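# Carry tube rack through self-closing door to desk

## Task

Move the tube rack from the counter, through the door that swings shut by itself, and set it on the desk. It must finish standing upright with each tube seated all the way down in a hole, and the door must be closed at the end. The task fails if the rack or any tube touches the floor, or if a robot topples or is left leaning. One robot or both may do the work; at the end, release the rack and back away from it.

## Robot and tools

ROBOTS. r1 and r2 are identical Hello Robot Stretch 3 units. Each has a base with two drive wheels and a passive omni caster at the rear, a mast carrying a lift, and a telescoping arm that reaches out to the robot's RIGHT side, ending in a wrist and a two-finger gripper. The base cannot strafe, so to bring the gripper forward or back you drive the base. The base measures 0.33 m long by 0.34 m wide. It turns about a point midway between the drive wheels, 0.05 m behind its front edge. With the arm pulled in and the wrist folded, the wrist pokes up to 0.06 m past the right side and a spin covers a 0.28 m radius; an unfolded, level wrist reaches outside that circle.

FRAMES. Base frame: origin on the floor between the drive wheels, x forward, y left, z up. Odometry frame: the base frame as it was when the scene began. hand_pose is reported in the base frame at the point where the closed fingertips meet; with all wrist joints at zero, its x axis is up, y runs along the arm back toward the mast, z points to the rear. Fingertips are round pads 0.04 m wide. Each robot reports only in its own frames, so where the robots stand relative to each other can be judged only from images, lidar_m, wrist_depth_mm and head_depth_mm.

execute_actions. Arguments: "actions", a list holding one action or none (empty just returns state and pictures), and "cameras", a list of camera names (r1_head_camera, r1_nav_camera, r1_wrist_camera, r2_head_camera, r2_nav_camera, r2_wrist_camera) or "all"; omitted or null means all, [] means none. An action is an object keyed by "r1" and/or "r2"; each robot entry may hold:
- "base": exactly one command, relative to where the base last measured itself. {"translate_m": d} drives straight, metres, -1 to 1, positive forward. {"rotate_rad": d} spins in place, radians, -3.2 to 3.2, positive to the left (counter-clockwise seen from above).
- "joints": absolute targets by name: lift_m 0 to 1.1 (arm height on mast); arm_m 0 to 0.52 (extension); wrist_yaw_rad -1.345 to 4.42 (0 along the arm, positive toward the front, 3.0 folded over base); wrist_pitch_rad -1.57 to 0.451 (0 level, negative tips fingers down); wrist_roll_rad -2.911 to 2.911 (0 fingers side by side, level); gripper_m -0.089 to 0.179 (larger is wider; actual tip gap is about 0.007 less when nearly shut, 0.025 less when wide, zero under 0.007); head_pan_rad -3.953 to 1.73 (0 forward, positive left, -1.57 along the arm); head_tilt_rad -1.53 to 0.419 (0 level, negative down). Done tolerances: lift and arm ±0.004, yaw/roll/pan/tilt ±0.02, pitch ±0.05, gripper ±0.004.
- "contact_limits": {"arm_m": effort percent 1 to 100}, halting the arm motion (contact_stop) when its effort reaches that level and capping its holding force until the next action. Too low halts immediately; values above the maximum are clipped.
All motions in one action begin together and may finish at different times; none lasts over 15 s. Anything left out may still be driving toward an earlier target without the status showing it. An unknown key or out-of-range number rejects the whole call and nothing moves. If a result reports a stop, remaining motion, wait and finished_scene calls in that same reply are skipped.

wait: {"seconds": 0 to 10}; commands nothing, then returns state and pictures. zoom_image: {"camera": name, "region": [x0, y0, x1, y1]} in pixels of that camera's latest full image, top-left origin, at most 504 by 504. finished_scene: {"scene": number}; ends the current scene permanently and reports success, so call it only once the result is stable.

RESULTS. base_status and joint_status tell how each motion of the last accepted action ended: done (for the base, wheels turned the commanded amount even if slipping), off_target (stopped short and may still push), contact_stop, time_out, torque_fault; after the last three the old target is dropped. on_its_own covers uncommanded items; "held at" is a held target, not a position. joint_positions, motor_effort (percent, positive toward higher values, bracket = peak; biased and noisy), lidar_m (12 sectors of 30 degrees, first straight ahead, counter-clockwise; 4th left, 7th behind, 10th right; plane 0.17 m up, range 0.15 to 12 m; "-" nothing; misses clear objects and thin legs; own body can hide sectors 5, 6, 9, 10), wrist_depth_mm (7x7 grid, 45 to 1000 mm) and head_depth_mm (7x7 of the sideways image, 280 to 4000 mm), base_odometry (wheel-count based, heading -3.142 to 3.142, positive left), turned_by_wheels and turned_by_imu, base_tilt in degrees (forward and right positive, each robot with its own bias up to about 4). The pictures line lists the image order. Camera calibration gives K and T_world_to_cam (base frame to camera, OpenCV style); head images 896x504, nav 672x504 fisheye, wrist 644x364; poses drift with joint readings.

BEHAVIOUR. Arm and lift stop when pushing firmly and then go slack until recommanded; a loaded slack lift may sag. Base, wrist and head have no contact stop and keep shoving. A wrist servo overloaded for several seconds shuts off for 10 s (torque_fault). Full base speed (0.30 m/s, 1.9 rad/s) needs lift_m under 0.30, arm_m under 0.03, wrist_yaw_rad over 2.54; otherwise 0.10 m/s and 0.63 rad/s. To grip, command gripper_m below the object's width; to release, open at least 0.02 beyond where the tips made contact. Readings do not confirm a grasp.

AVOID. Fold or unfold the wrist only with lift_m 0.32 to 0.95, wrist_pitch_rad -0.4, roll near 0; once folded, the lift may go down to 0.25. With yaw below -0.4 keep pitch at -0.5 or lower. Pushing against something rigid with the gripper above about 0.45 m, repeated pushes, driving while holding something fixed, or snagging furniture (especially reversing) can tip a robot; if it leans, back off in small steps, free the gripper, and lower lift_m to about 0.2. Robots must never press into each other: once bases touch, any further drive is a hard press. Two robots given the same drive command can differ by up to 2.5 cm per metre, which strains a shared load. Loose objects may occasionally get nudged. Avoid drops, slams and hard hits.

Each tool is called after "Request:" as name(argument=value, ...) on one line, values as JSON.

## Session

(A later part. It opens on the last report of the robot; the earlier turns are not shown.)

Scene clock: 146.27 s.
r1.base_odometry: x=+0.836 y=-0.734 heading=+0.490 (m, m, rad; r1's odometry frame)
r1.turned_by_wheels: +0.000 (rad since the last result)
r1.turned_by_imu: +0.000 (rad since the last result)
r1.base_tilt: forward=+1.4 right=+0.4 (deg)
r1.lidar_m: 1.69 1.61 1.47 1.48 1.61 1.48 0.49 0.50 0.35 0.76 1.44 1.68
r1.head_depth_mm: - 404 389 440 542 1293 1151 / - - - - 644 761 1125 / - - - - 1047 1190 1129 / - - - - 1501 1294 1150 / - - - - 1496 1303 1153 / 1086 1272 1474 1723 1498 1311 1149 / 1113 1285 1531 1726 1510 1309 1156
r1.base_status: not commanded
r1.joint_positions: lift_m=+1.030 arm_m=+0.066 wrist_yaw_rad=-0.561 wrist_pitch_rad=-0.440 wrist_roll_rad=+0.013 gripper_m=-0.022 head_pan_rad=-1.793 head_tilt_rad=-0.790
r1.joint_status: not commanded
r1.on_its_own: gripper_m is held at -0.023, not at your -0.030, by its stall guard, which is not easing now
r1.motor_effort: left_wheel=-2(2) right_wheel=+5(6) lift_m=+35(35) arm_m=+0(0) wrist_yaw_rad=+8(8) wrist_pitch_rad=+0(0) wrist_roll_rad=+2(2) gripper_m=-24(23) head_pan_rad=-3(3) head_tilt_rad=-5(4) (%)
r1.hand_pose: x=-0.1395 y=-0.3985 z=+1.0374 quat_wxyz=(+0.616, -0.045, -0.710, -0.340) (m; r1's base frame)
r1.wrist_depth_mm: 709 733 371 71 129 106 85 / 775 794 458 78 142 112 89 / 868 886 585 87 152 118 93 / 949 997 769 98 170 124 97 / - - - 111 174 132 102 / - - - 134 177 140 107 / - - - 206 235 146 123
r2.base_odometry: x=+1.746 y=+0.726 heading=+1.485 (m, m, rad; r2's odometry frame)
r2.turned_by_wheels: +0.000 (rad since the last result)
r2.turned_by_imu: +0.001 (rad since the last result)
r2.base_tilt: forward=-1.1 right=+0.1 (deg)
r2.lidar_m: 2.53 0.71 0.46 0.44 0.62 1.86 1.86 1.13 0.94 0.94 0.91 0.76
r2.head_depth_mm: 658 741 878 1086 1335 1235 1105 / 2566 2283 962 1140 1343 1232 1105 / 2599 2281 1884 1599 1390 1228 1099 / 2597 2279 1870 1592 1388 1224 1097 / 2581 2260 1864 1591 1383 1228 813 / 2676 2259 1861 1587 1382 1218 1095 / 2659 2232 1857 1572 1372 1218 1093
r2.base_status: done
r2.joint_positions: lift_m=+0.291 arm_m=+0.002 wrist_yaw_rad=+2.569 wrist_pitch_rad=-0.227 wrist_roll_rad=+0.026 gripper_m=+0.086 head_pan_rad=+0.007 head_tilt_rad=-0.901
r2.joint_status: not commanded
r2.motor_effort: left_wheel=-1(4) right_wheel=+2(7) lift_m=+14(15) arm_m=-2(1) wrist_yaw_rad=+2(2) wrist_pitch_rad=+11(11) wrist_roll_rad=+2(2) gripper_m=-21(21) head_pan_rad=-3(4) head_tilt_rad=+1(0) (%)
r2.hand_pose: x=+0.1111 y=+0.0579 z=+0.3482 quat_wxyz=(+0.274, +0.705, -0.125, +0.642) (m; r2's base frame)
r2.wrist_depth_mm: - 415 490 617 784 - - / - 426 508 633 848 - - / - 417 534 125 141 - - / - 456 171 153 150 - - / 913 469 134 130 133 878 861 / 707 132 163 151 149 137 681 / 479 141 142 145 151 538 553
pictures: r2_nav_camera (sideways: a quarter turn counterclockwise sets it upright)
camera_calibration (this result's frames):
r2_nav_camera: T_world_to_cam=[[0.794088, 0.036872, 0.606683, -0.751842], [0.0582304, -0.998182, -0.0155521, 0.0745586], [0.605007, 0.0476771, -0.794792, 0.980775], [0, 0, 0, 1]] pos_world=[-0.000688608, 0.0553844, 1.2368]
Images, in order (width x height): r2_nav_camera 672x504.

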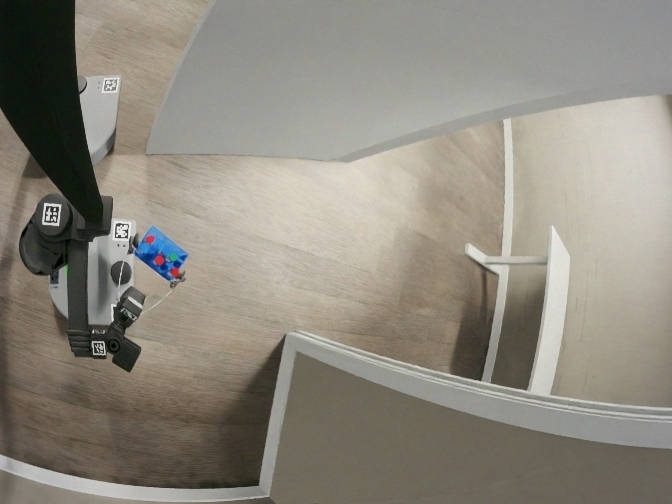

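Request:
execute_actions(actions=[{"r2":{"base":{"rotate_rad":0.1}}}], cameras=[])

Request:
execute_actions(actions=[{"r2":{"base":{"translate_m":1.0},"joints":{"head_pan_rad":-0.3,"head_tilt_rad":-0.6}}}], cameras=["r2_nav_camera","r2_head_camera"])

Scene clock: 149.33 s.
r1.base_odometry: x=+0.836 y=-0.734 heading=+0.490 (m, m, rad; r1's odometry frame)
r1.turned_by_wheels: +0.000 (rad since the last result)
r1.turned_by_imu: +0.000 (rad since the last result)
r1.base_tilt: forward=+1.4 right=+0.4 (deg)
r1.lidar_m: 1.69 1.61 1.47 1.48 1.62 1.48 0.49 0.50 0.35 0.76 1.45 1.68
r1.head_depth_mm: - 404 389 440 541 1298 1146 / - - - - 642 758 1123 / - - - - 1050 1196 1134 / - - - - 1502 1302 1146 / - - - - 1511 1297 1152 / 1084 1267 1472 1721 1508 1310 1152 / 1116 1289 1530 1728 1503 1309 1154
r1.base_status: not commanded
r1.joint_positions: lift_m=+1.030 arm_m=+0.066 wrist_yaw_rad=-0.561 wrist_pitch_rad=-0.440 wrist_roll_rad=+0.013 gripper_m=-0.022 head_pan_rad=-1.793 head_tilt_rad=-0.790
r1.joint_status: not commanded
r1.on_its_own: gripper_m is held at -0.023, not at your -0.030, by its stall guard, which is not easing now
r1.motor_effort: left_wheel=-3(3) right_wheel=+5(5) lift_m=+35(35) arm_m=+0(0) wrist_yaw_rad=+9(8) wrist_pitch_rad=+0(0) wrist_roll_rad=+2(2) gripper_m=-24(23) head_pan_rad=-2(2) head_tilt_rad=-4(6) (%)
r1.hand_pose: x=-0.1395 y=-0.3985 z=+1.0374 quat_wxyz=(+0.616, -0.045, -0.710, -0.340) (m; r1's base frame)
r1.wrist_depth_mm: 707 729 373 71 130 106 86 / 803 831 455 78 142 111 89 / 855 877 573 87 152 118 93 / 938 - 788 98 170 124 97 / - - - 111 175 132 102 / - - - 134 178 141 107 / - - - 206 236 146 123
r2.base_odometry: x=+1.746 y=+0.726 heading=+1.585 (m, m, rad; r2's odometry frame)
r2.turned_by_wheels: +0.100 (rad since the last result)
r2.turned_by_imu: +0.101 (rad since the last result)
r2.base_tilt: forward=-1.3 right=+0.0 (deg)
r2.lidar_m: 2.54 0.63 0.44 0.44 0.63 1.86 1.76 1.06 0.94 0.95 0.86 0.76
r2.head_depth_mm: 2477 2303 896 1049 1322 1233 1108 / 2549 2297 1889 1542 1342 1232 1100 / 2612 2272 1876 1589 1386 1234 1101 / 2622 2278 1881 1597 1388 1223 1098 / 2672 2277 1872 1584 1384 1226 812 / 2748 2249 1859 1585 1372 1217 1090 / 2754 2246 1858 1520 1351 1221 1091
r2.base_status: done
r2.joint_positions: lift_m=+0.291 arm_m=+0.002 wrist_yaw_rad=+2.569 wrist_pitch_rad=-0.227 wrist_roll_rad=+0.026 gripper_m=+0.086 head_pan_rad=+0.007 head_tilt_rad=-0.901
r2.joint_status: not commanded
r2.motor_effort: left_wheel=-2(6) right_wheel=+1(4) lift_m=+14(15) arm_m=-2(2) wrist_yaw_rad=+2(2) wrist_pitch_rad=+11(11) wrist_roll_rad=+2(2) gripper_m=-22(21) head_pan_rad=-4(3) head_tilt_rad=+1(1) (%)
r2.hand_pose: x=+0.1111 y=+0.0579 z=+0.3482 quat_wxyz=(+0.274, +0.705, -0.125, +0.642) (m; r2's base frame)
r2.wrist_depth_mm: - 416 461 551 678 904 - / - 439 484 582 733 - - / - 445 505 125 141 - - / - - 171 152 150 - - / 874 836 134 130 133 868 876 / 475 132 163 150 148 136 669 / 426 140 142 145 151 547 566
pictures: none
No camera images: the call's "cameras" was empty. Leave "cameras" out to get every camera's image.

Scene clock: 154.43 s.
r1.base_odometry: x=+0.836 y=-0.734 heading=+0.490 (m, m, rad; r1's odometry frame)
r1.turned_by_wheels: +0.000 (rad since the last result)
r1.turned_by_imu: +0.000 (rad since the last result)
r1.base_tilt: forward=+1.4 right=+0.3 (deg)
r1.lidar_m: 1.70 1.61 1.47 1.48 1.61 1.48 1.49 1.31 0.35 0.76 1.44 1.68
r1.head_depth_mm: - 403 389 440 542 1287 1152 / - - - - 645 761 1128 / - - - - 1050 1195 1130 / - - - - 1497 1298 1149 / - - - - 1494 1302 1155 / 1080 1263 1469 1736 1504 1301 1153 / 1114 1287 1541 1736 1506 1304 1153
r1.base_status: not commanded
r1.joint_positions: lift_m=+1.030 arm_m=+0.066 wrist_yaw_rad=-0.561 wrist_pitch_rad=-0.440 wrist_roll_rad=+0.013 gripper_m=-0.022 head_pan_rad=-1.793 head_tilt_rad=-0.790
r1.joint_status: not commanded
r1.on_its_own: gripper_m is held at -0.023, not at your -0.030, by its stall guard, which is not easing now
r1.motor_effort: left_wheel=-2(2) right_wheel=+5(5) lift_m=+35(35) arm_m=+0(0) wrist_yaw_rad=+8(8) wrist_pitch_rad=+0(0) wrist_roll_rad=+2(2) gripper_m=-23(24) head_pan_rad=-3(2) head_tilt_rad=-3(4) (%)
r1.hand_pose: x=-0.1395 y=-0.3985 z=+1.0374 quat_wxyz=(+0.616, -0.045, -0.710, -0.340) (m; r1's base frame)
r1.wrist_depth_mm: 706 730 374 70 129 106 86 / 770 795 451 78 142 111 89 / 862 899 577 87 152 118 93 / 940 991 795 98 170 124 97 / - - - 111 174 132 102 / - - - 134 177 141 107 / - - - 205 236 146 123
r2.base_odometry: x=+1.733 y=+1.726 heading=+1.584 (m, m, rad; r2's odometry frame)
r2.turned_by_wheels: +0.000 (rad since the last result)
r2.turned_by_imu: +0.001 (rad since the last result)
r2.base_tilt: forward=-1.2 right=+0.1 (deg)
r2.lidar_m: 1.53 2.32 2.52 0.47 0.48 0.64 2.32 1.41 0.40 1.25 1.48 1.95
r2.head_depth_mm: 1638 1793 1430 2206 1743 1422 1204 / 1638 1799 1426 2183 1717 1423 1203 / 1629 1780 1418 2202 1724 1419 1203 / 1628 1765 1416 2178 1730 1420 1201 / 1619 1775 1412 2191 1720 1415 1201 / 1614 1773 1400 2026 1704 1412 1197 / 1608 1784 1398 2158 1703 1406 1197
r2.base_status: done
r2.joint_positions: lift_m=+0.291 arm_m=+0.002 wrist_yaw_rad=+2.569 wrist_pitch_rad=-0.227 wrist_roll_rad=+0.026 gripper_m=+0.086 head_pan_rad=-0.293 head_tilt_rad=-0.605
r2.joint_status: all done
r2.motor_effort: left_wheel=-1(3) right_wheel=+2(6) lift_m=+15(14) arm_m=-2(2) wrist_yaw_rad=+2(2) wrist_pitch_rad=+11(11) wrist_roll_rad=+2(2) gripper_m=-21(22) head_pan_rad=-3(26) head_tilt_rad=+2(28) (%)
r2.hand_pose: x=+0.1111 y=+0.0579 z=+0.3482 quat_wxyz=(+0.274, +0.705, -0.125, +0.642) (m; r2's base frame)
r2.wrist_depth_mm: 401 692 - - - - - / 422 625 - - - - - / 434 456 - 124 128 - - / 459 480 171 152 150 - - / 477 495 134 130 134 869 853 / 468 132 163 151 148 136 677 / 467 140 142 145 150 546 559
pictures: r2_head_camera (sideways: a quarter turn clockwise sets it upright), r2_nav_camera (sideways: a quarter turn counterclockwise sets it upright)
camera_calibration (this result's frames):
r2_head_camera: T_world_to_cam=[[-0.536576, 0.167948, -0.82697, 1.09876], [0.306651, 0.951805, -0.00566802, 0.00403339], [0.786163, -0.256632, -0.562217, 0.682344], [0, 0, 0, 1]] pos_world=[0.0518977, -0.0132623, 1.29229]
r2_nav_camera: T_world_to_cam=[[0.56715, -0.138358, 0.81191, -1.01791], [-0.237122, -0.97148, 0.0000883519, 0.0560012], [0.788742, -0.192572, -0.583783, 0.705211], [0, 0, 0, 1]] pos_world=[0.03436, 0.0493712, 1.23814]
Images, in order (width x height): r2_head_camera 896x504, r2_nav_camera 672x504.

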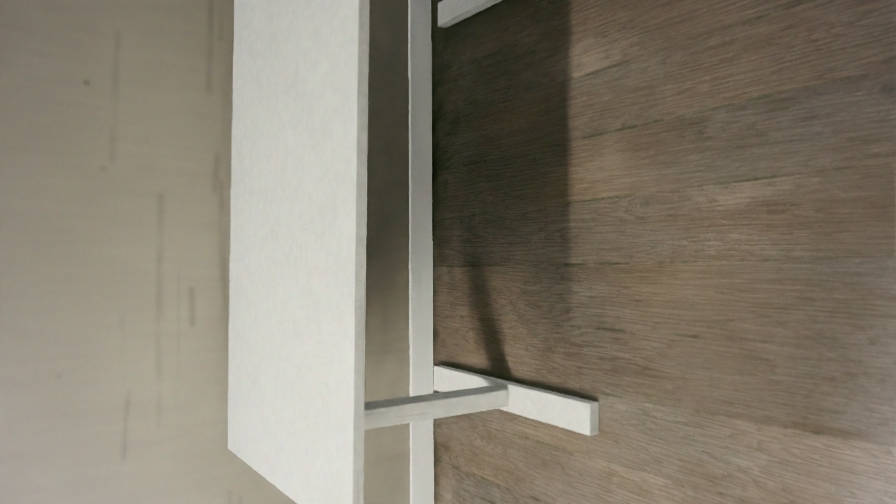

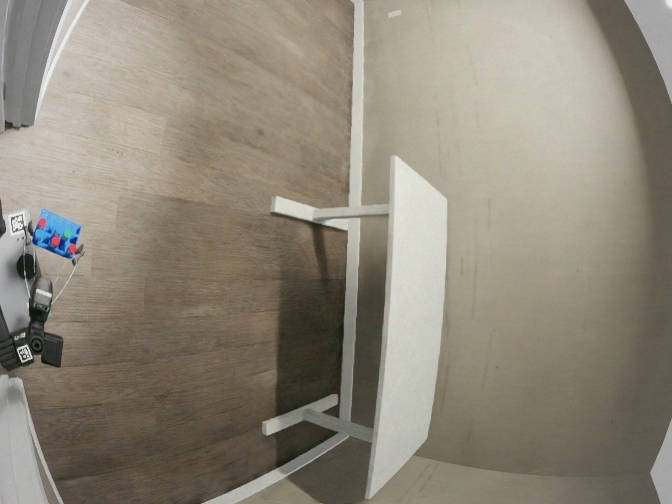

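Request:
execute_actions(actions=[{"r1":{"base":{"translate_m":-0.21},"joints":{"arm_m":0.069}},"r2":{"base":{"translate_m":0.7}}}], cameras=[])

Request:
execute_actions(actions=[{"r1":{"base":{"translate_m":-0.1},"joints":{"arm_m":0.095}},"r2":{"base":{"rotate_rad":1.1},"joints":{"lift_m":0.5,"wrist_yaw_rad":1.8,"head_pan_rad":-1.57}}}], cameras=[])

Request:
execute_actions(actions=[{"r1":{"base":{"translate_m":-0.09},"joints":{"arm_m":0.127}},"r2":{"joints":{"lift_m":0.66,"wrist_yaw_rad":1.1}}}], cameras=[])

Request:
execute_actions(actions=[{"r1":{"base":{"translate_m":-0.065},"joints":{"arm_m":0.158}},"r2":{"joints":{"lift_m":0.8,"wrist_yaw_rad":0.6}}}], cameras=["r1_wrist_camera","r2_wrist_camera","r2_nav_camera"])

Scene clock: 164.90 s.
r1.base_odometry: x=+0.651 y=-0.833 heading=+0.490 (m, m, rad; r1's odometry frame)
r1.turned_by_wheels: +0.000 (rad since the last result)
r1.turned_by_imu: -0.001 (rad since the last result)
r1.base_tilt: forward=+1.4 right=+0.4 (deg)
r1.lidar_m: 1.89 1.70 1.55 1.55 1.40 1.28 1.30 1.17 0.38 0.56 1.35 1.87
r1.head_depth_mm: - 387 400 473 1431 1291 1142 / - - - - 641 840 1145 / - - - - 848 1045 1129 / - - - 1090 1271 1298 1148 / - - - 1647 1502 1305 1155 / 995 1170 1366 1653 1499 1311 1152 / 1038 1200 1432 1694 1506 1309 1154
r1.base_status: done
r1.joint_positions: lift_m=+1.030 arm_m=+0.069 wrist_yaw_rad=-0.529 wrist_pitch_rad=-0.440 wrist_roll_rad=+0.013 gripper_m=-0.022 head_pan_rad=-1.793 head_tilt_rad=-0.790
r1.joint_status: all done
r1.on_its_own: gripper_m is held at -0.023, not at your -0.030, by its stall guard, which is not easing now; wrist_yaw_rad is at rest, and its effort (-14) is outside its rest range (-12 to +12)
r1.motor_effort: left_wheel=+3(7) right_wheel=-1(7) lift_m=+30(35) arm_m=-3(10) wrist_yaw_rad=-14(21) wrist_pitch_rad=+0(3) wrist_roll_rad=+2(2) gripper_m=-27(27) head_pan_rad=-3(2) head_tilt_rad=-4(4) (%)
r1.hand_pose: x=-0.1333 y=-0.4055 z=+1.0376 quat_wxyz=(+0.621, -0.033, -0.710, -0.330) (m; r1's base frame)
r1.wrist_depth_mm: 656 389 233 69 126 106 90 / 712 501 266 76 137 112 94 / 778 700 316 85 151 120 100 / 877 879 385 98 165 128 105 / 980 - 563 110 173 139 117 / - - 855 129 181 150 - / - - 879 177 235 168 -
r2.base_odometry: x=+1.723 y=+2.426 heading=+1.584 (m, m, rad; r2's odometry frame)
r2.turned_by_wheels: +0.000 (rad since the last result)
r2.turned_by_imu: +0.002 (rad since the last result)
r2.base_tilt: forward=-1.3 right=+0.1 (deg)
r2.lidar_m: 0.84 1.53 2.31 1.38 0.84 0.78 1.25 0.95 1.46 1.46 1.34 1.28
r2.head_depth_mm: 1068 1187 1288 983 770 1385 1205 / 1068 1183 1287 982 768 1387 1204 / 1062 1181 1280 978 766 1384 1205 / 1061 1177 1271 974 764 1381 1199 / 1054 1174 1268 970 762 1323 1195 / 1051 1170 1263 969 761 1377 1198 / 1045 1161 1308 1408 759 1374 1194
r2.base_status: done
r2.joint_positions: lift_m=+0.291 arm_m=+0.002 wrist_yaw_rad=+2.569 wrist_pitch_rad=-0.227 wrist_roll_rad=+0.026 gripper_m=+0.086 head_pan_rad=-0.293 head_tilt_rad=-0.605
r2.joint_status: not commanded
r2.motor_effort: left_wheel=-2(4) right_wheel=+1(5) lift_m=+14(15) arm_m=-1(1) wrist_yaw_rad=+2(2) wrist_pitch_rad=+11(11) wrist_roll_rad=+2(2) gripper_m=-22(22) head_pan_rad=-3(4) head_tilt_rad=+4(3) (%)
r2.hand_pose: x=+0.1111 y=+0.0579 z=+0.3482 quat_wxyz=(+0.274, +0.705, -0.125, +0.642) (m; r2's base frame)
r2.wrist_depth_mm: - - - - - - - / - - - - - - - / - - - 125 128 - - / - - 171 152 150 - - / 891 830 134 130 134 866 852 / 709 132 163 150 148 136 673 / 602 140 142 144 150 544 558
pictures: none
No camera images: the call's "cameras" was empty. Leave "cameras" out to get every camera's image.

Scene clock: 167.63 s.
r1.base_odometry: x=+0.562 y=-0.880 heading=+0.490 (m, m, rad; r1's odometry frame)
r1.turned_by_wheels: +0.000 (rad since the last result)
r1.turned_by_imu: -0.002 (rad since the last result)
r1.base_tilt: forward=+1.4 right=+0.4 (deg)
r1.lidar_m: 1.99 1.72 1.58 1.59 1.31 1.19 1.20 1.15 0.41 0.54 1.30 1.97
r1.head_depth_mm: - 404 442 529 1464 1290 1148 / - 426 - 575 683 1225 1152 / - - - 726 845 1061 1144 / - - - 922 1140 1276 1151 / - - - 1289 1460 1293 1153 / 861 1039 1326 1609 1506 1300 1153 / 990 1156 1375 1657 1501 1310 1152
r1.base_status: done
r1.joint_positions: lift_m=+1.030 arm_m=+0.095 wrist_yaw_rad=-0.532 wrist_pitch_rad=-0.440 wrist_roll_rad=+0.016 gripper_m=-0.022 head_pan_rad=-1.793 head_tilt_rad=-0.790
r1.joint_status: all done
r1.on_its_own: gripper_m is held at -0.023, not at your -0.030, by its stall guard, which is not easing now; wrist_yaw_rad is at rest, and its effort (-13) is outside its rest range (-12 to +12)
r1.motor_effort: left_wheel=+3(9) right_wheel=-2(6) lift_m=+30(30) arm_m=-2(11) wrist_yaw_rad=-13(25) wrist_pitch_rad=+0(2) wrist_roll_rad=+0(2) gripper_m=-26(28) head_pan_rad=-2(3) head_tilt_rad=-4(4) (%)
r1.hand_pose: x=-0.1338 y=-0.4311 z=+1.0375 quat_wxyz=(+0.620, -0.035, -0.711, -0.330) (m; r1's base frame)
r1.wrist_depth_mm: 428 273 197 68 124 108 94 / 577 329 224 75 134 115 99 / 710 415 259 84 150 124 106 / 824 546 308 96 166 134 118 / 910 805 401 108 176 147 - / - - 555 127 187 163 - / - - 626 171 242 - -
r2.base_odometry: x=+1.723 y=+2.426 heading=+2.684 (m, m, rad; r2's odometry frame)
r2.turned_by_wheels: +1.100 (rad since the last result)
r2.turned_by_imu: +1.109 (rad since the last result)
r2.base_tilt: forward=-1.2 right=+0.0 (deg)
r2.lidar_m: 2.30 1.28 0.82 0.77 1.06 0.95 1.45 1.46 1.34 1.28 0.84 1.58
r2.head_depth_mm: 1155 1298 1360 981 794 1425 1209 / 1127 1263 1349 978 791 1417 1205 / 1108 1238 1321 977 767 1418 1205 / 1086 1209 1288 973 766 1383 1199 / 1067 1180 1263 969 763 1379 1199 / 1044 1156 1252 964 761 1296 1174 / 1023 1131 1221 966 759 1340 1197
r2.base_status: done
r2.joint_positions: lift_m=+0.499 arm_m=+0.002 wrist_yaw_rad=+1.802 wrist_pitch_rad=-0.227 wrist_roll_rad=+0.026 gripper_m=+0.086 head_pan_rad=-1.563 head_tilt_rad=-0.605
r2.joint_status: all done
r2.motor_effort: left_wheel=-2(6) right_wheel=+1(6) lift_m=+42(42) arm_m=-2(2) wrist_yaw_rad=-2(3) wrist_pitch_rad=+12(11) wrist_roll_rad=+2(2) gripper_m=-21(21) head_pan_rad=-3(41) head_tilt_rad=+2(3) (%)
r2.hand_pose: x=+0.2164 y=-0.0914 z=+0.5567 quat_wxyz=(+0.495, +0.607, -0.379, +0.493) (m; r2's base frame)
r2.wrist_depth_mm: - - - - - - - / - - - - - - - / - - - 124 129 - - / - - 170 152 150 - - / - - 134 130 133 - - / 979 132 163 151 148 136 988 / 867 141 142 145 151 794 804
pictures: none
No camera images: the call's "cameras" was empty. Leave "cameras" out to get every camera's image.

Scene clock: 169.93 s.
r1.base_odometry: x=+0.483 y=-0.923 heading=+0.490 (m, m, rad; r1's odometry frame)
r1.turned_by_wheels: +0.000 (rad since the last result)
r1.turned_by_imu: +0.000 (rad since the last result)
r1.base_tilt: forward=+1.4 right=+0.4 (deg)
r1.lidar_m: 2.07 1.77 1.61 1.62 1.21 1.11 1.12 1.11 0.45 0.55 1.27 2.05
r1.head_depth_mm: - 431 487 1416 1492 1298 1144 / 429 452 524 608 765 1268 1140 / - - - 712 863 1102 1148 / - - - 860 1096 1269 1147 / - - - 1088 1435 1302 1147 / 738 870 1120 1488 1503 1301 1155 / 856 1071 1310 1629 1505 1303 1156
r1.base_status: done
r1.joint_positions: lift_m=+1.030 arm_m=+0.127 wrist_yaw_rad=-0.525 wrist_pitch_rad=-0.441 wrist_roll_rad=+0.016 gripper_m=-0.022 head_pan_rad=-1.793 head_tilt_rad=-0.790
r1.joint_status: all done
r1.on_its_own: gripper_m is held at -0.023, not at your -0.030, by its stall guard, which is not easing now; wrist_yaw_rad is at rest, and its effort (-17) is outside its rest range (-12 to +12)
r1.motor_effort: left_wheel=+4(9) right_wheel=-4(8) lift_m=+30(30) arm_m=-2(8) wrist_yaw_rad=-17(22) wrist_pitch_rad=+0(2) wrist_roll_rad=+1(0) gripper_m=-27(29) head_pan_rad=-2(2) head_tilt_rad=-5(4) (%)
r1.hand_pose: x=-0.1325 y=-0.4638 z=+1.0375 quat_wxyz=(+0.621, -0.032, -0.711, -0.328) (m; r1's base frame)
r1.wrist_depth_mm: 300 227 180 68 124 110 98 / 369 263 202 75 136 119 105 / 484 312 232 84 150 128 117 / 672 395 268 95 166 139 992 / 831 530 348 109 179 153 - / 959 770 451 128 192 181 - / - - 504 172 247 - -
r2.base_odometry: x=+1.723 y=+2.426 heading=+2.684 (m, m, rad; r2's odometry frame)
r2.turned_by_wheels: +0.000 (rad since the last result)
r2.turned_by_imu: +0.000 (rad since the last result)
r2.base_tilt: forward=-1.2 right=+0.0 (deg)
r2.lidar_m: 2.31 1.29 0.82 0.78 1.06 0.95 1.46 1.46 1.34 1.28 0.84 1.58
r2.head_depth_mm: 1156 1294 1356 980 794 1418 1208 / 1133 1264 1343 979 792 1422 1205 / 1109 1234 1319 976 768 1419 1203 / 1086 1205 1285 974 764 1374 1200 / 1066 1187 1263 973 763 1374 1200 / 1045 1156 1255 965 760 1298 1169 / 1024 1129 1225 967 759 1335 518
r2.base_status: not commanded
r2.joint_positions: lift_m=+0.659 arm_m=+0.002 wrist_yaw_rad=+1.102 wrist_pitch_rad=-0.227 wrist_roll_rad=+0.026 gripper_m=+0.086 head_pan_rad=-1.563 head_tilt_rad=-0.605
r2.joint_status: all done
r2.motor_effort: left_wheel=-1(2) right_wheel=+1(1) lift_m=+42(44) arm_m=-2(2) wrist_yaw_rad=-2(3) wrist_pitch_rad=+11(11) wrist_roll_rad=+2(2) gripper_m=-21(21) head_pan_rad=-3(4) head_tilt_rad=+3(2) (%)
r2.hand_pose: x=+0.1965 y=-0.2577 z=+0.7167 quat_wxyz=(+0.634, +0.440, -0.564, +0.294) (m; r2's base frame)
r2.wrist_depth_mm: - - - - - 977 831 / - - - - - - 831 / - - - 124 128 408 401 / - - 170 152 150 299 254 / - - 134 130 133 - 549 / - 132 162 150 149 137 600 / - 140 142 145 150 980 937
pictures: none
No camera images: the call's "cameras" was empty. Leave "cameras" out to get every camera's image.

Scene clock: 172.03 s.
r1.base_odometry: x=+0.426 y=-0.953 heading=+0.490 (m, m, rad; r1's odometry frame)
r1.turned_by_wheels: +0.000 (rad since the last result)
r1.turned_by_imu: -0.001 (rad since the last result)
r1.base_tilt: forward=+1.4 right=+0.4 (deg)
r1.lidar_m: 2.13 1.80 1.64 1.65 1.15 1.05 1.06 1.08 0.49 0.56 1.21 2.11
r1.head_depth_mm: - 469 1191 1364 1462 1295 1145 / 447 482 550 654 1400 1297 1145 / - - 584 735 898 1160 1150 / - - 749 862 1092 1272 1147 / - - 883 1047 1404 1300 1152 / 688 820 1010 1331 1505 1300 1152 / 777 962 1255 1590 1511 1305 1151
r1.base_status: done
r1.joint_positions: lift_m=+1.030 arm_m=+0.158 wrist_yaw_rad=-0.503 wrist_pitch_rad=-0.442 wrist_roll_rad=+0.018 gripper_m=-0.022 head_pan_rad=-1.793 head_tilt_rad=-0.790
r1.joint_status: all done
r1.on_its_own: wrist_yaw_rad is held at -0.508, not at your -0.550, by its stall guard, which is not easing now; gripper_m is held at -0.023, not at your -0.030, by its stall guard, which is not easing now
r1.motor_effort: left_wheel=+1(8) right_wheel=-1(10) lift_m=+30(30) arm_m=+1(7) wrist_yaw_rad=-3(21) wrist_pitch_rad=+1(2) wrist_roll_rad=+0(0) gripper_m=-24(28) head_pan_rad=-3(2) head_tilt_rad=-4(5) (%)
r1.hand_pose: x=-0.1281 y=-0.4968 z=+1.0372 quat_wxyz=(+0.623, -0.024, -0.712, -0.322) (m; r1's base frame)
r1.wrist_depth_mm: 253 206 171 68 125 113 101 / 306 239 193 75 136 122 110 / 381 280 219 84 149 132 124 / 502 344 255 95 169 144 855 / 722 440 312 109 184 163 - / 872 610 399 130 198 196 - / - - 466 243 250 - -
r2.base_odometry: x=+1.723 y=+2.426 heading=+2.684 (m, m, rad; r2's odometry frame)
r2.turned_by_wheels: +0.000 (rad since the last result)
r2.turned_by_imu: +0.000 (rad since the last result)
r2.base_tilt: forward=-1.2 right=+0.1 (deg)
r2.lidar_m: 2.31 1.29 0.82 0.78 1.06 0.95 1.45 1.46 1.34 1.28 0.84 1.58
r2.head_depth_mm: 1153 1289 1354 983 794 1425 1275 / 1128 1262 1347 980 792 1422 1275 / 1108 1238 1315 978 767 1420 1257 / 1087 1208 1290 975 765 1418 1256 / 1063 1184 1265 970 764 523 - / 1047 1156 1252 970 762 483 1163 / 1025 1133 1220 963 759 457 1169
r2.base_status: not commanded
r2.joint_positions: lift_m=+0.799 arm_m=+0.002 wrist_yaw_rad=+0.602 wrist_pitch_rad=-0.227 wrist_roll_rad=+0.026 gripper_m=+0.086 head_pan_rad=-1.563 head_tilt_rad=-0.605
r2.joint_status: all done
r2.motor_effort: left_wheel=-1(3) right_wheel=+2(2) lift_m=+42(43) arm_m=-2(2) wrist_yaw_rad=-2(3) wrist_pitch_rad=+11(11) wrist_roll_rad=+2(2) gripper_m=-21(21) head_pan_rad=-3(3) head_tilt_rad=+3(3) (%)
r2.hand_pose: x=+0.1168 y=-0.3486 z=+0.8567 quat_wxyz=(+0.687, +0.287, -0.656, +0.128) (m; r2's base frame)
r2.wrist_depth_mm: - - - - 950 860 793 / - - - - 993 908 820 / - - - 124 128 909 858 / - - 171 152 150 627 617 / - - 133 130 133 462 453 / - 131 163 150 149 136 355 / - 141 142 145 151 286 296
pictures: r1_wrist_camera, r2_nav_camera (sideways: a quarter turn counterclockwise sets it upright), r2_wrist_camera
camera_calibration (this result's frames):
r1_wrist_camera: T_world_to_cam=[[-0.881966, 0.469784, -0.0379442, 0.161813], [0.315489, 0.528646, -0.788035, 1.15121], [-0.350147, -0.706991, -0.61446, 0.406839], [0, 0, 0, 1]] pos_world=[-0.0780281, -0.396969, 1.16332]
r2_nav_camera: T_world_to_cam=[[0.0359631, -0.582607, 0.811958, -1.01474], [-0.998108, -0.0614817, 0.0000927571, 0.0606375], [0.0498665, -0.810425, -0.583716, 0.709632], [0, 0, 0, 1]] pos_world=[0.061629, -0.0123616, 1.23814]
r2_wrist_camera: T_world_to_cam=[[-0.848515, -0.528618, -0.024183, -0.0701475], [-0.164733, 0.307299, -0.937246, 0.972735], [0.502877, -0.791284, -0.347829, 0.133041], [0, 0, 0, 1]] pos_world=[0.0338172, -0.230729, 0.956271]
Images, in order (width x height): r1_wrist_camera 644x364, r2_nav_camera 672x504, r2_wrist_camera 644x364.

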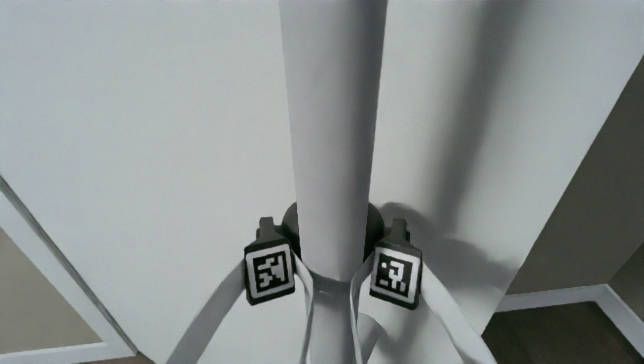

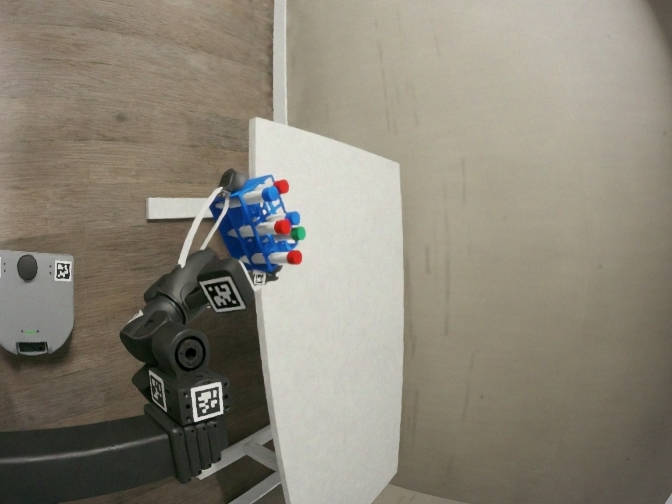

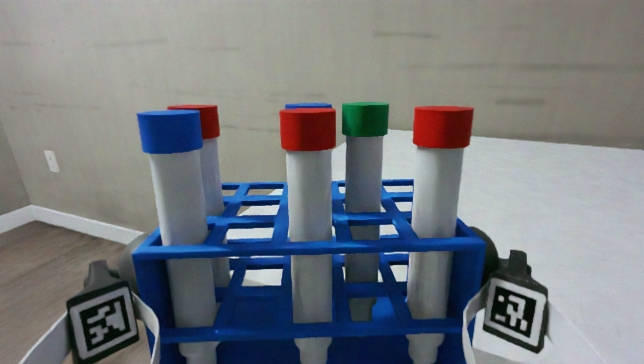

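Request:
execute_actions(actions=[{"r1":{"base":{"translate_m":-0.115},"joints":{"arm_m":0.238}},"r2":{"joints":{"lift_m":0.75,"wrist_yaw_rad":0.1,"arm_m":0.15}}}], cameras=[])

Request:
execute_actions(actions=[{"r1":{"base":{"translate_m":-0.1},"joints":{"arm_m":0.335}},"r2":{"joints":{"lift_m":0.735,"arm_m":0.28}}}], cameras=["r2_wrist_camera"])

Scene clock: 178.37 s.
r1.base_odometry: x=+0.324 y=-1.007 heading=+0.491 (m, m, rad; r1's odometry frame)
r1.turned_by_wheels: +0.000 (rad since the last result)
r1.turned_by_imu: -0.008 (rad since the last result)
r1.base_tilt: forward=+1.4 right=+0.4 (deg)
r1.lidar_m: 2.23 1.85 1.68 1.61 1.03 0.94 0.95 1.04 0.58 0.61 1.10 2.22
r1.head_depth_mm: - 950 1045 1258 1448 1288 1150 / 505 561 698 1295 1464 1295 1145 / 510 593 663 818 1025 1271 1152 / - - 755 917 1163 1300 1150 / - - 842 1038 1370 1307 1145 / 669 797 946 1212 1462 1300 1154 / 719 862 1079 1433 1517 1307 1152
r1.base_status: done
r1.joint_positions: lift_m=+1.030 arm_m=+0.238 wrist_yaw_rad=-0.495 wrist_pitch_rad=-0.441 wrist_roll_rad=+0.020 gripper_m=-0.022 head_pan_rad=-1.793 head_tilt_rad=-0.790
r1.joint_status: all done
r1.on_its_own: wrist_yaw_rad is held at -0.508, not at your -0.550, by its stall guard, which is not easing now; gripper_m is held at -0.023, not at your -0.030, by its stall guard, which is not easing now
r1.motor_effort: left_wheel=+2(9) right_wheel=-3(13) lift_m=+30(30) arm_m=+0(7) wrist_yaw_rad=-9(25) wrist_pitch_rad=+0(2) wrist_roll_rad=-1(1) gripper_m=-25(29) head_pan_rad=-2(3) head_tilt_rad=-5(4) (%)
r1.hand_pose: x=-0.1266 y=-0.5778 z=+1.0373 quat_wxyz=(+0.624, -0.022, -0.713, -0.319) (m; r1's base frame)
r1.wrist_depth_mm: 189 171 153 68 127 119 478 / 215 194 172 75 139 128 549 / 248 221 194 84 154 141 616 / 305 258 222 96 172 162 717 / 381 310 262 109 191 757 814 / 514 399 317 130 209 918 996 / 762 541 385 173 268 - -
r2.base_odometry: x=+1.723 y=+2.426 heading=+2.684 (m, m, rad; r2's odometry frame)
r2.turned_by_wheels: +0.000 (rad since the last result)
r2.turned_by_imu: +0.001 (rad since the last result)
r2.base_tilt: forward=-1.3 right=+0.1 (deg)
r2.lidar_m: 2.31 1.29 0.82 0.78 0.99 0.95 1.45 1.46 1.33 1.28 0.84 1.58
r2.head_depth_mm: 1159 1292 1354 982 795 1463 - / 1133 1264 1347 980 794 - 1178 / 1106 1233 1324 976 779 - 1179 / 1083 1206 1289 973 648 - 1200 / 1066 1179 1264 970 690 1383 1193 / 1043 1157 1251 967 761 1300 1172 / 1023 1134 1219 967 756 1340 1191
r2.base_status: not commanded
r2.joint_positions: lift_m=+0.751 arm_m=+0.150 wrist_yaw_rad=+0.101 wrist_pitch_rad=-0.228 wrist_roll_rad=+0.026 gripper_m=+0.086 head_pan_rad=-1.563 head_tilt_rad=-0.605
r2.joint_status: all done
r2.motor_effort: left_wheel=-3(2) right_wheel=+2(1) lift_m=+15(40) arm_m=+2(4) wrist_yaw_rad=-1(4) wrist_pitch_rad=+12(12) wrist_roll_rad=+2(2) gripper_m=-21(22) head_pan_rad=-3(3) head_tilt_rad=+2(3) (%)
r2.hand_pose: x=+0.0031 y=-0.5377 z=+0.8080 quat_wxyz=(+0.697, +0.115, -0.706, -0.047) (m; r2's base frame)
r2.wrist_depth_mm: 757 795 785 809 859 866 906 / 810 826 830 863 879 918 941 / 829 748 658 124 128 791 775 / 610 471 171 152 150 492 492 / 373 350 133 130 134 361 362 / 292 132 163 150 148 136 284 / - 141 142 145 150 227 234
pictures: none
No camera images: the call's "cameras" was empty. Leave "cameras" out to get every camera's image.

Scene clock: 180.57 s.
r1.base_odometry: x=+0.236 y=-1.054 heading=+0.491 (m, m, rad; r1's odometry frame)
r1.turned_by_wheels: +0.000 (rad since the last result)
r1.turned_by_imu: +0.000 (rad since the last result)
r1.base_tilt: forward=+1.4 right=+0.4 (deg)
r1.lidar_m: 2.32 1.89 1.71 1.46 0.93 0.84 0.85 1.01 0.69 0.70 1.05 2.23
r1.head_depth_mm: - 886 1014 1206 1428 1294 1148 / 798 894 1047 1232 1447 1288 1145 / 601 686 799 989 1404 1300 1150 / - 705 845 1025 1299 1301 1144 / - 783 906 1119 1409 1298 1146 / 706 814 974 1221 1468 1311 1152 / 739 870 1058 1351 1499 1300 1156
r1.base_status: done
r1.joint_positions: lift_m=+1.030 arm_m=+0.335 wrist_yaw_rad=-0.490 wrist_pitch_rad=-0.438 wrist_roll_rad=+0.020 gripper_m=-0.022 head_pan_rad=-1.793 head_tilt_rad=-0.790
r1.joint_status: all done
r1.on_its_own: wrist_yaw_rad is held at -0.508, not at your -0.550, by its stall guard, which is not easing now; gripper_m is held at -0.023, not at your -0.030, by its stall guard, which is not easing now
r1.motor_effort: left_wheel=+4(3) right_wheel=-4(9) lift_m=+30(30) arm_m=+1(3) wrist_yaw_rad=-12(12) wrist_pitch_rad=-1(2) wrist_roll_rad=-1(1) gripper_m=-26(26) head_pan_rad=-3(2) head_tilt_rad=-4(4) (%)
r1.hand_pose: x=-0.1259 y=-0.6756 z=+1.0380 quat_wxyz=(+0.625, -0.021, -0.713, -0.317) (m; r1's base frame)
r1.wrist_depth_mm: 156 150 143 69 130 127 361 / 175 167 159 76 143 141 397 / 198 189 178 85 160 163 458 / 229 215 202 96 180 483 516 / 269 251 234 109 199 571 609 / 329 303 280 128 254 680 733 / 421 376 339 221 289 826 874
r2.base_odometry: x=+1.723 y=+2.426 heading=+2.684 (m, m, rad; r2's odometry frame)
r2.turned_by_wheels: +0.000 (rad since the last result)
r2.turned_by_imu: +0.000 (rad since the last result)
r2.base_tilt: forward=-1.2 right=+0.1 (deg)
r2.lidar_m: 2.31 1.29 0.82 0.78 0.92 0.95 1.45 1.46 1.33 1.28 0.84 1.58
r2.head_depth_mm: 1156 1293 1355 979 794 1456 - / 1127 1264 1349 979 818 - 1203 / 1111 1235 1314 1012 - 1411 1202 / 1085 1206 1291 991 - 1385 1198 / 1064 1185 1267 968 762 1381 1198 / 1042 1156 1249 966 762 1295 1172 / 1023 1129 1223 962 759 1334 1192
r2.base_status: not commanded
r2.joint_positions: lift_m=+0.736 arm_m=+0.280 wrist_yaw_rad=+0.101 wrist_pitch_rad=-0.228 wrist_roll_rad=+0.026 gripper_m=+0.086 head_pan_rad=-1.563 head_tilt_rad=-0.605
r2.joint_status: all done
r2.motor_effort: left_wheel=-2(1) right_wheel=+2(2) lift_m=+14(18) arm_m=+2(1) wrist_yaw_rad=-1(1) wrist_pitch_rad=+12(11) wrist_roll_rad=+2(2) gripper_m=-21(21) head_pan_rad=-4(3) head_tilt_rad=+3(3) (%)
r2.hand_pose: x=+0.0031 y=-0.6677 z=+0.7930 quat_wxyz=(+0.697, +0.115, -0.706, -0.047) (m; r2's base frame)
r2.wrist_depth_mm: 651 676 686 710 718 736 780 / 689 706 708 724 770 795 784 / 731 618 607 123 128 720 722 / 469 434 170 153 150 454 457 / 342 320 133 130 133 331 332 / 275 132 162 150 148 136 261 / - 141 142 145 150 208 215
pictures: r2_wrist_camera
camera_calibration (this result's frames):
r2_wrist_camera: T_world_to_cam=[[-0.998144, -0.0558915, -0.0242002, -0.0207521], [0.0031886, 0.34884, -0.937177, 1.01952], [0.0608222, -0.935514, -0.348014, -0.179151], [0, 0, 0, 1]] pos_world=[-0.0130681, -0.524409, 0.892626]
Images, in order (width x height): r2_wrist_camera 644x364.

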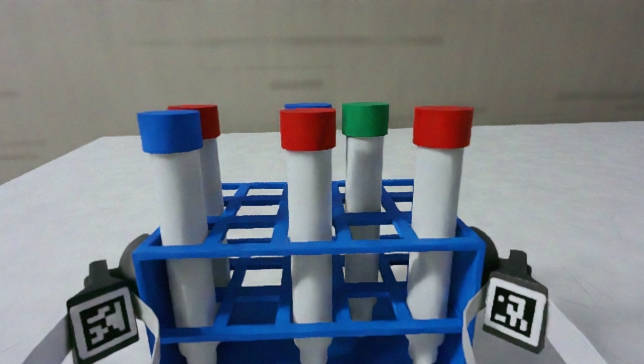

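Request:
execute_actions(actions=[{"r1":{"base":{"translate_m":-0.078},"joints":{"arm_m":0.445}},"r2":{"joints":{"lift_m":0.709}}}], cameras=["r2_wrist_camera"])

Request:
execute_actions(actions=[{"r1":{"base":{"translate_m":-0.028},"joints":{"arm_m":0.495}},"r2":{"joints":{"gripper_m":0.179}}}], cameras=["r2_wrist_camera"])

Request:
execute_actions(actions=[{"r1":{"joints":{"gripper_m":0.11}},"r2":{"joints":{"arm_m":0.14}}}], cameras=["r1_wrist_camera"])

Request:
execute_actions(actions=[{"r1":{"base":{"translate_m":0.05},"joints":{"arm_m":0.3}},"r2":{"joints":{"arm_m":0.003}}}], cameras=["r1_nav_camera","r2_wrist_camera"])

Scene clock: 186.60 s.
r1.base_odometry: x=+0.167 y=-1.091 heading=+0.491 (m, m, rad; r1's odometry frame)
r1.turned_by_wheels: +0.000 (rad since the last result)
r1.turned_by_imu: -0.001 (rad since the last result)
r1.base_tilt: forward=+1.4 right=+0.4 (deg)
r1.lidar_m: 2.40 1.91 1.74 1.34 0.85 0.77 0.78 0.96 0.84 0.81 1.06 2.15
r1.head_depth_mm: - 877 980 1168 1395 1286 1146 / 777 858 1005 1198 1420 1295 1147 / 720 834 990 1195 1432 1290 1146 / 689 797 965 1174 1419 1306 1149 / - 851 1005 1228 1451 1303 1148 / 780 883 1049 1296 1488 1299 1156 / 788 922 1096 1363 1499 1311 1156
r1.base_status: done
r1.joint_positions: lift_m=+1.030 arm_m=+0.445 wrist_yaw_rad=-0.471 wrist_pitch_rad=-0.434 wrist_roll_rad=+0.020 gripper_m=-0.022 head_pan_rad=-1.793 head_tilt_rad=-0.790
r1.joint_status: all done
r1.on_its_own: wrist_yaw_rad is held at -0.457, not at your -0.550, by its stall guard, which is not easing now; gripper_m is held at -0.023, not at your -0.030, by its stall guard, which is not easing now
r1.motor_effort: left_wheel=-6(12) right_wheel=+9(19) lift_m=+31(30) arm_m=+3(2) wrist_yaw_rad=+10(31) wrist_pitch_rad=-3(3) wrist_roll_rad=-1(1) gripper_m=-24(28) head_pan_rad=-2(3) head_tilt_rad=-3(5) (%)
r1.hand_pose: x=-0.1224 y=-0.7877 z=+1.0388 quat_wxyz=(+0.629, -0.016, -0.713, -0.309) (m; r1's base frame)
r1.wrist_depth_mm: 137 137 137 69 134 142 223 / 152 151 150 76 150 228 249 / 168 167 168 85 168 260 277 / 190 189 189 97 189 303 315 / 216 216 215 109 215 354 367 / 250 253 251 129 358 413 440 / 302 301 301 165 331 502 544
r2.base_odometry: x=+1.723 y=+2.426 heading=+2.684 (m, m, rad; r2's odometry frame)
r2.turned_by_wheels: +0.000 (rad since the last result)
r2.turned_by_imu: +0.001 (rad since the last result)
r2.base_tilt: forward=-1.2 right=+0.1 (deg)
r2.lidar_m: 2.31 1.28 0.82 0.78 0.86 0.95 1.45 1.46 1.33 1.28 0.84 1.58
r2.head_depth_mm: 1152 1291 1357 982 795 1425 1231 / 1127 1261 1348 979 805 - 1192 / 1110 1237 1317 975 - 1396 1201 / 1087 1207 1287 974 - 1384 1203 / 1067 1183 1263 969 762 1379 1197 / 1044 1155 1246 967 761 1300 1170 / 1023 1134 1223 965 758 1331 1196
r2.base_status: not commanded
r2.joint_positions: lift_m=+0.710 arm_m=+0.280 wrist_yaw_rad=+0.101 wrist_pitch_rad=-0.224 wrist_roll_rad=+0.026 gripper_m=+0.086 head_pan_rad=-1.563 head_tilt_rad=-0.605
r2.joint_status: all done
r2.motor_effort: left_wheel=-3(2) right_wheel=+1(2) lift_m=+14(16) arm_m=+2(2) wrist_yaw_rad=+0(1) wrist_pitch_rad=+10(11) wrist_roll_rad=+2(2) gripper_m=-21(21) head_pan_rad=-3(3) head_tilt_rad=+3(3) (%)
r2.hand_pose: x=+0.0031 y=-0.6680 z=+0.7681 quat_wxyz=(+0.697, +0.114, -0.706, -0.045) (m; r2's base frame)
r2.wrist_depth_mm: 655 669 691 721 729 726 781 / 679 710 717 741 757 798 795 / 710 527 575 121 142 632 625 / 409 353 170 151 151 388 393 / 292 276 132 128 133 285 283 / 228 131 160 153 148 137 223 / - 140 142 150 151 178 185
pictures: r2_wrist_camera
camera_calibration (this result's frames):
r2_wrist_camera: T_world_to_cam=[[-0.998134, -0.0559838, -0.0243712, -0.0212742], [0.00355866, 0.345127, -0.938549, 0.99479], [0.0609547, -0.936885, -0.344284, -0.191931], [0, 0, 0, 1]] pos_world=[-0.0130755, -0.524338, 0.867063]
Images, in order (width x height): r2_wrist_camera 644x364.

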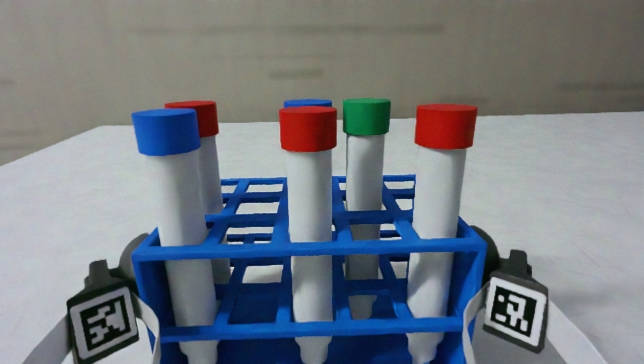

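Scene clock: 188.07 s.
r1.base_odometry: x=+0.142 y=-1.105 heading=+0.490 (m, m, rad; r1's odometry frame)
r1.turned_by_wheels: +0.000 (rad since the last result)
r1.turned_by_imu: +0.000 (rad since the last result)
r1.base_tilt: forward=+1.4 right=+0.4 (deg)
r1.lidar_m: 2.42 1.93 1.75 1.29 0.83 0.75 0.75 0.92 0.87 0.87 1.08 2.13
r1.head_depth_mm: - 856 967 1161 1405 1285 1147 / 763 858 992 1189 1418 1289 1145 / 751 860 1004 1207 1427 1299 1149 / 742 862 1024 1241 1455 1300 1151 / 818 894 1051 1283 1470 1299 1150 / 806 918 1090 1339 1507 1311 1153 / 817 946 1125 1378 1505 1304 1156
r1.base_status: done
r1.joint_positions: lift_m=+1.030 arm_m=+0.495 wrist_yaw_rad=-0.463 wrist_pitch_rad=-0.434 wrist_roll_rad=+0.020 gripper_m=-0.022 head_pan_rad=-1.793 head_tilt_rad=-0.790
r1.joint_status: all done
r1.on_its_own: wrist_yaw_rad is held at -0.457, not at your -0.550, by its stall guard, which is not easing now; gripper_m is held at -0.023, not at your -0.030, by its stall guard, which is not easing now
r1.motor_effort: left_wheel=-4(7) right_wheel=+7(8) lift_m=+30(30) arm_m=+3(6) wrist_yaw_rad=+5(10) wrist_pitch_rad=-3(3) wrist_roll_rad=-1(1) gripper_m=-26(26) head_pan_rad=-2(3) head_tilt_rad=-4(5) (%)
r1.hand_pose: x=-0.1209 y=-0.8386 z=+1.0389 quat_wxyz=(+0.630, -0.013, -0.713, -0.307) (m; r1's base frame)
r1.wrist_depth_mm: 131 132 134 69 136 146 153 / 143 145 147 77 152 162 176 / 159 161 164 86 170 183 205 / 177 180 183 97 191 209 232 / 199 203 208 109 227 247 270 / 230 235 240 128 268 300 319 / 274 277 292 165 319 370 393
r2.base_odometry: x=+1.723 y=+2.426 heading=+2.684 (m, m, rad; r2's odometry frame)
r2.turned_by_wheels: +0.000 (rad since the last result)
r2.turned_by_imu: +0.000 (rad since the last result)
r2.base_tilt: forward=-1.3 right=+0.1 (deg)
r2.lidar_m: 2.31 1.29 0.82 0.78 0.83 0.95 1.45 1.47 1.34 1.28 0.84 1.58
r2.head_depth_mm: 1152 1294 1357 982 795 1424 1232 / 1132 1266 1349 980 805 - 1197 / 1106 1236 1321 976 - 1403 1202 / 1088 1210 1291 973 - 1376 1201 / 1065 1184 1265 970 740 1372 1202 / 1044 1156 1250 967 761 1295 1174 / 1023 1132 1222 966 758 1336 1194
r2.base_status: not commanded
r2.joint_positions: lift_m=+0.710 arm_m=+0.280 wrist_yaw_rad=+0.101 wrist_pitch_rad=-0.224 wrist_roll_rad=+0.026 gripper_m=+0.179 head_pan_rad=-1.563 head_tilt_rad=-0.605
r2.joint_status: all done
r2.motor_effort: left_wheel=-1(2) right_wheel=+2(1) lift_m=+13(14) arm_m=+3(3) wrist_yaw_rad=+0(0) wrist_pitch_rad=+9(10) wrist_roll_rad=+2(2) gripper_m=+0(93) head_pan_rad=-4(4) head_tilt_rad=+3(3) (%)
r2.hand_pose: x=+0.0031 y=-0.6680 z=+0.7681 quat_wxyz=(+0.697, +0.114, -0.707, -0.045) (m; r2's base frame)
r2.wrist_depth_mm: 643 674 688 708 731 737 771 / 681 697 728 730 772 773 808 / 711 526 579 119 140 565 624 / 406 354 168 146 149 394 392 / 295 276 144 128 130 283 284 / - 131 157 139 148 137 223 / - 174 146 145 145 178 191
pictures: r2_wrist_camera
camera_calibration (this result's frames):
r2_wrist_camera: T_world_to_cam=[[-0.998134, -0.0559844, -0.0243819, -0.0212656], [0.00357243, 0.345067, -0.938571, 0.994783], [0.0609587, -0.936907, -0.344223, -0.191992], [0, 0, 0, 1]] pos_world=[-0.0130761, -0.524336, 0.867068]
Images, in order (width x height): r2_wrist_camera 644x364.

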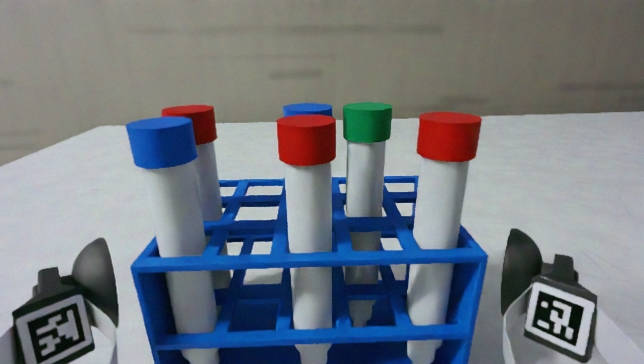

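Scene clock: 190.37 s.
r1.base_odometry: x=+0.142 y=-1.105 heading=+0.491 (m, m, rad; r1's odometry frame)
r1.turned_by_wheels: +0.000 (rad since the last result)
r1.turned_by_imu: +0.001 (rad since the last result)
r1.base_tilt: forward=+1.4 right=+0.4 (deg)
r1.lidar_m: 2.43 1.93 1.75 1.29 0.83 0.75 0.75 0.93 0.87 0.87 1.09 2.14
r1.head_depth_mm: - 855 970 1149 1399 1295 1143 / 766 855 993 1187 1411 1294 1148 / 756 862 1009 1213 1431 1303 1143 / 751 885 1046 1267 1470 1296 1147 / 831 910 1079 1304 1488 1300 1155 / 820 934 1106 1342 1510 1301 1151 / 829 956 1137 1401 1515 1301 1153
r1.base_status: not commanded
r1.joint_positions: lift_m=+1.030 arm_m=+0.495 wrist_yaw_rad=-0.460 wrist_pitch_rad=-0.453 wrist_roll_rad=+0.020 gripper_m=+0.110 head_pan_rad=-1.793 head_tilt_rad=-0.790
r1.joint_status: all done
r1.on_its_own: wrist_yaw_rad is held at -0.457, not at your -0.550, by its stall guard, which is not easing now
r1.motor_effort: left_wheel=+0(5) right_wheel=+0(7) lift_m=+30(30) arm_m=+2(3) wrist_yaw_rad=+3(6) wrist_pitch_rad=+6(7) wrist_roll_rad=-1(1) gripper_m=+0(100) head_pan_rad=-2(3) head_tilt_rad=-4(4) (%)
r1.hand_pose: x=-0.1192 y=-0.8367 z=+1.0348 quat_wxyz=(+0.628, -0.006, -0.713, -0.312) (m; r1's base frame)
r1.wrist_depth_mm: 147 149 153 89 159 156 154 / 161 164 168 99 175 169 178 / 179 182 187 111 198 188 205 / 199 204 211 127 222 212 235 / 226 231 238 150 256 252 275 / 261 261 286 270 297 - 333 / 311 328 336 326 356 391 406
r2.base_odometry: x=+1.723 y=+2.426 heading=+2.684 (m, m, rad; r2's odometry frame)
r2.turned_by_wheels: +0.000 (rad since the last result)
r2.turned_by_imu: +0.000 (rad since the last result)
r2.base_tilt: forward=-1.2 right=+0.0 (deg)
r2.lidar_m: 2.31 1.29 0.82 0.78 0.82 0.95 1.45 1.46 1.33 1.28 0.84 1.58
r2.head_depth_mm: 1157 1294 1353 981 795 1414 1231 / 1129 1260 1345 981 792 - - / 1108 1234 1322 976 791 - 1151 / 1086 1205 1284 972 782 - 1160 / 1062 1181 1265 967 765 1377 1200 / 1045 1157 1253 966 761 1294 1175 / 1023 1128 1222 965 759 1336 1199
r2.base_status: not commanded
r2.joint_positions: lift_m=+0.710 arm_m=+0.140 wrist_yaw_rad=+0.101 wrist_pitch_rad=-0.223 wrist_roll_rad=+0.026 gripper_m=+0.179 head_pan_rad=-1.563 head_tilt_rad=-0.605
r2.joint_status: all done
r2.motor_effort: left_wheel=-1(1) right_wheel=+2(2) lift_m=+13(14) arm_m=-2(3) wrist_yaw_rad=+0(1) wrist_pitch_rad=+9(10) wrist_roll_rad=+2(2) gripper_m=+0(0) head_pan_rad=-3(3) head_tilt_rad=+3(4) (%)
r2.hand_pose: x=+0.0031 y=-0.5286 z=+0.7683 quat_wxyz=(+0.697, +0.114, -0.707, -0.045) (m; r2's base frame)
r2.wrist_depth_mm: 782 798 822 838 852 870 886 / 802 816 871 839 904 925 946 / 839 653 587 278 569 633 631 / 410 408 374 293 342 397 392 / 296 293 286 285 283 289 285 / - 229 229 228 227 225 224 / - 188 187 186 186 179 191
pictures: r1_wrist_camera
camera_calibration (this result's frames):
r1_wrist_camera: T_world_to_cam=[[-0.900392, 0.433233, -0.0400444, 0.298682], [0.29855, 0.548273, -0.781194, 1.33349], [-0.316484, -0.715336, -0.623002, 0.174057], [0, 0, 0, 1]] pos_world=[-0.0740962, -0.736004, 1.16211]
Images, in order (width x height): r1_wrist_camera 644x364.

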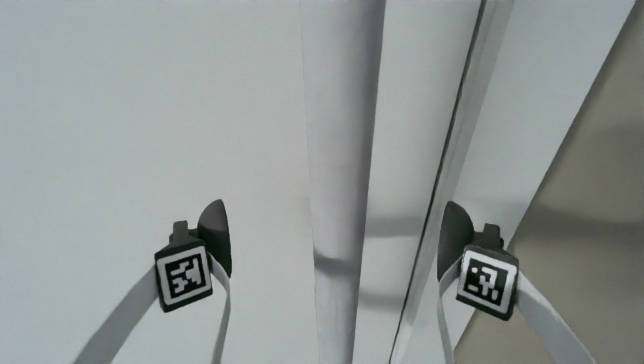

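Scene clock: 193.03 s.
r1.base_odometry: x=+0.186 y=-1.081 heading=+0.491 (m, m, rad; r1's odometry frame)
r1.turned_by_wheels: +0.000 (rad since the last result)
r1.turned_by_imu: +0.000 (rad since the last result)
r1.base_tilt: forward=+1.4 right=+0.4 (deg)
r1.lidar_m: 2.38 1.91 1.73 1.37 0.87 0.79 0.80 0.98 0.88 0.90 1.11 2.19
r1.head_depth_mm: - 856 986 1175 1403 1298 1141 / 786 866 1007 1211 1436 1297 1145 / 774 904 1041 1247 1447 1296 1153 / - 932 1065 1290 1463 1307 1148 / - 967 1099 1332 1496 1295 1149 / 827 959 1130 1381 1508 1309 1151 / 846 981 1157 1428 1498 1305 1152
r1.base_status: done
r1.joint_positions: lift_m=+1.030 arm_m=+0.300 wrist_yaw_rad=-0.459 wrist_pitch_rad=-0.454 wrist_roll_rad=+0.020 gripper_m=+0.110 head_pan_rad=-1.793 head_tilt_rad=-0.790
r1.joint_status: all done
r1.on_its_own: wrist_yaw_rad is held at -0.457, not at your -0.550, by its stall guard, which is not easing now
r1.motor_effort: left_wheel=+0(3) right_wheel=+0(3) lift_m=+31(30) arm_m=-2(4) wrist_yaw_rad=+1(2) wrist_pitch_rad=+7(7) wrist_roll_rad=-1(1) gripper_m=+1(0) head_pan_rad=-2(2) head_tilt_rad=-4(4) (%)
r1.hand_pose: x=-0.1189 y=-0.6422 z=+1.0346 quat_wxyz=(+0.628, -0.005, -0.713, -0.312) (m; r1's base frame)
r1.wrist_depth_mm: 324 328 336 338 343 359 366 / 353 363 368 371 379 398 407 / 393 404 414 412 430 444 461 / 437 448 458 464 481 505 516 / 494 514 520 551 560 571 618 / 579 571 629 625 662 - 718 / 683 721 730 779 805 857 913
r2.base_odometry: x=+1.723 y=+2.426 heading=+2.684 (m, m, rad; r2's odometry frame)
r2.turned_by_wheels: +0.000 (rad since the last result)
r2.turned_by_imu: +0.001 (rad since the last result)
r2.base_tilt: forward=-1.3 right=+0.0 (deg)
r2.lidar_m: 2.31 1.29 0.82 0.78 0.82 0.95 1.45 1.46 1.33 1.28 0.84 1.58
r2.head_depth_mm: 1155 1289 1361 981 793 1421 1207 / 1129 1258 1348 978 793 1421 1200 / 1105 1233 1320 975 768 1455 1217 / 1085 1206 1288 974 768 1381 - / 1066 1178 1266 970 765 1375 1198 / 1043 1158 1250 966 762 1266 1171 / 1023 1129 1226 967 759 1341 1194
r2.base_status: not commanded
r2.joint_positions: lift_m=+0.710 arm_m=+0.003 wrist_yaw_rad=+0.101 wrist_pitch_rad=-0.223 wrist_roll_rad=+0.026 gripper_m=+0.179 head_pan_rad=-1.563 head_tilt_rad=-0.605
r2.joint_status: all done
r2.motor_effort: left_wheel=-3(2) right_wheel=+2(1) lift_m=+13(13) arm_m=-2(2) wrist_yaw_rad=-1(1) wrist_pitch_rad=+9(9) wrist_roll_rad=+2(2) gripper_m=+0(1) head_pan_rad=-4(3) head_tilt_rad=+3(3) (%)
r2.hand_pose: x=+0.0031 y=-0.3916 z=+0.7683 quat_wxyz=(+0.697, +0.114, -0.707, -0.045) (m; r2's base frame)
r2.wrist_depth_mm: 890 885 915 931 959 - - / 918 922 966 994 - - - / 979 663 657 407 570 644 630 / 415 411 410 404 398 398 394 / 297 295 292 293 288 295 303 / 266 - 769 - - - - / - - - - - - -
pictures: r1_nav_camera (sideways: a quarter turn counterclockwise sets it upright), r2_wrist_camera
camera_calibration (this result's frames):
r1_nav_camera: T_world_to_cam=[[-0.166432, -0.660081, 0.732526, -0.911802], [-0.978926, 0.199761, -0.0424101, 0.116117], [-0.118336, -0.724147, -0.679417, 0.845747], [0, 0, 0, 1]] pos_world=[0.0619986, -0.0126134, 1.24746]
r2_wrist_camera: T_world_to_cam=[[-0.998138, -0.055887, -0.0244247, -0.00573577], [0.00370436, 0.344173, -0.938899, 0.899523], [0.0608785, -0.937241, -0.343326, 0.0662411], [0, 0, 0, 1]] pos_world=[-0.0130899, -0.247829, 0.867164]
Images, in order (width x height): r1_nav_camera 672x504, r2_wrist_camera 644x364.

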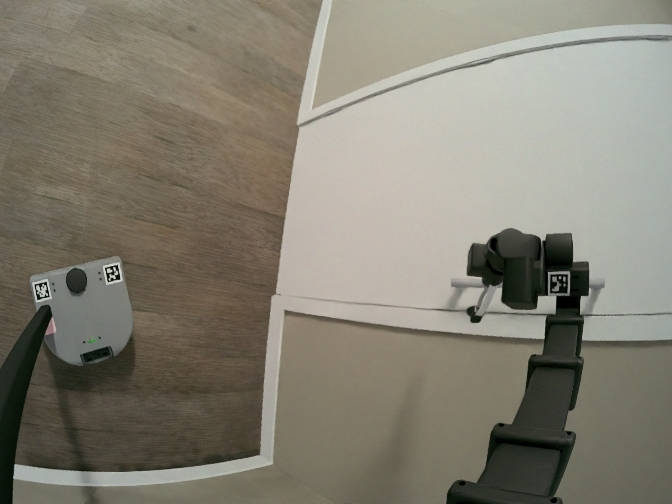

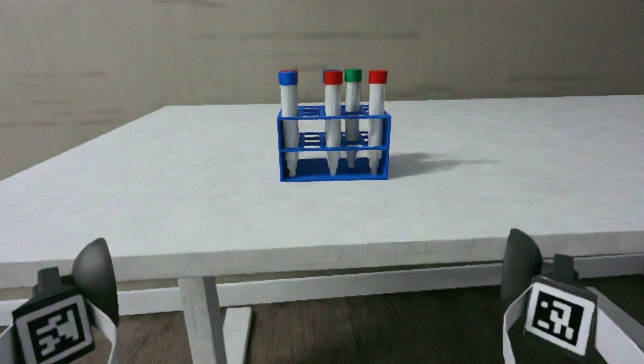

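Request:
finished_scene(scene=2)

The scene is finished: the task was done.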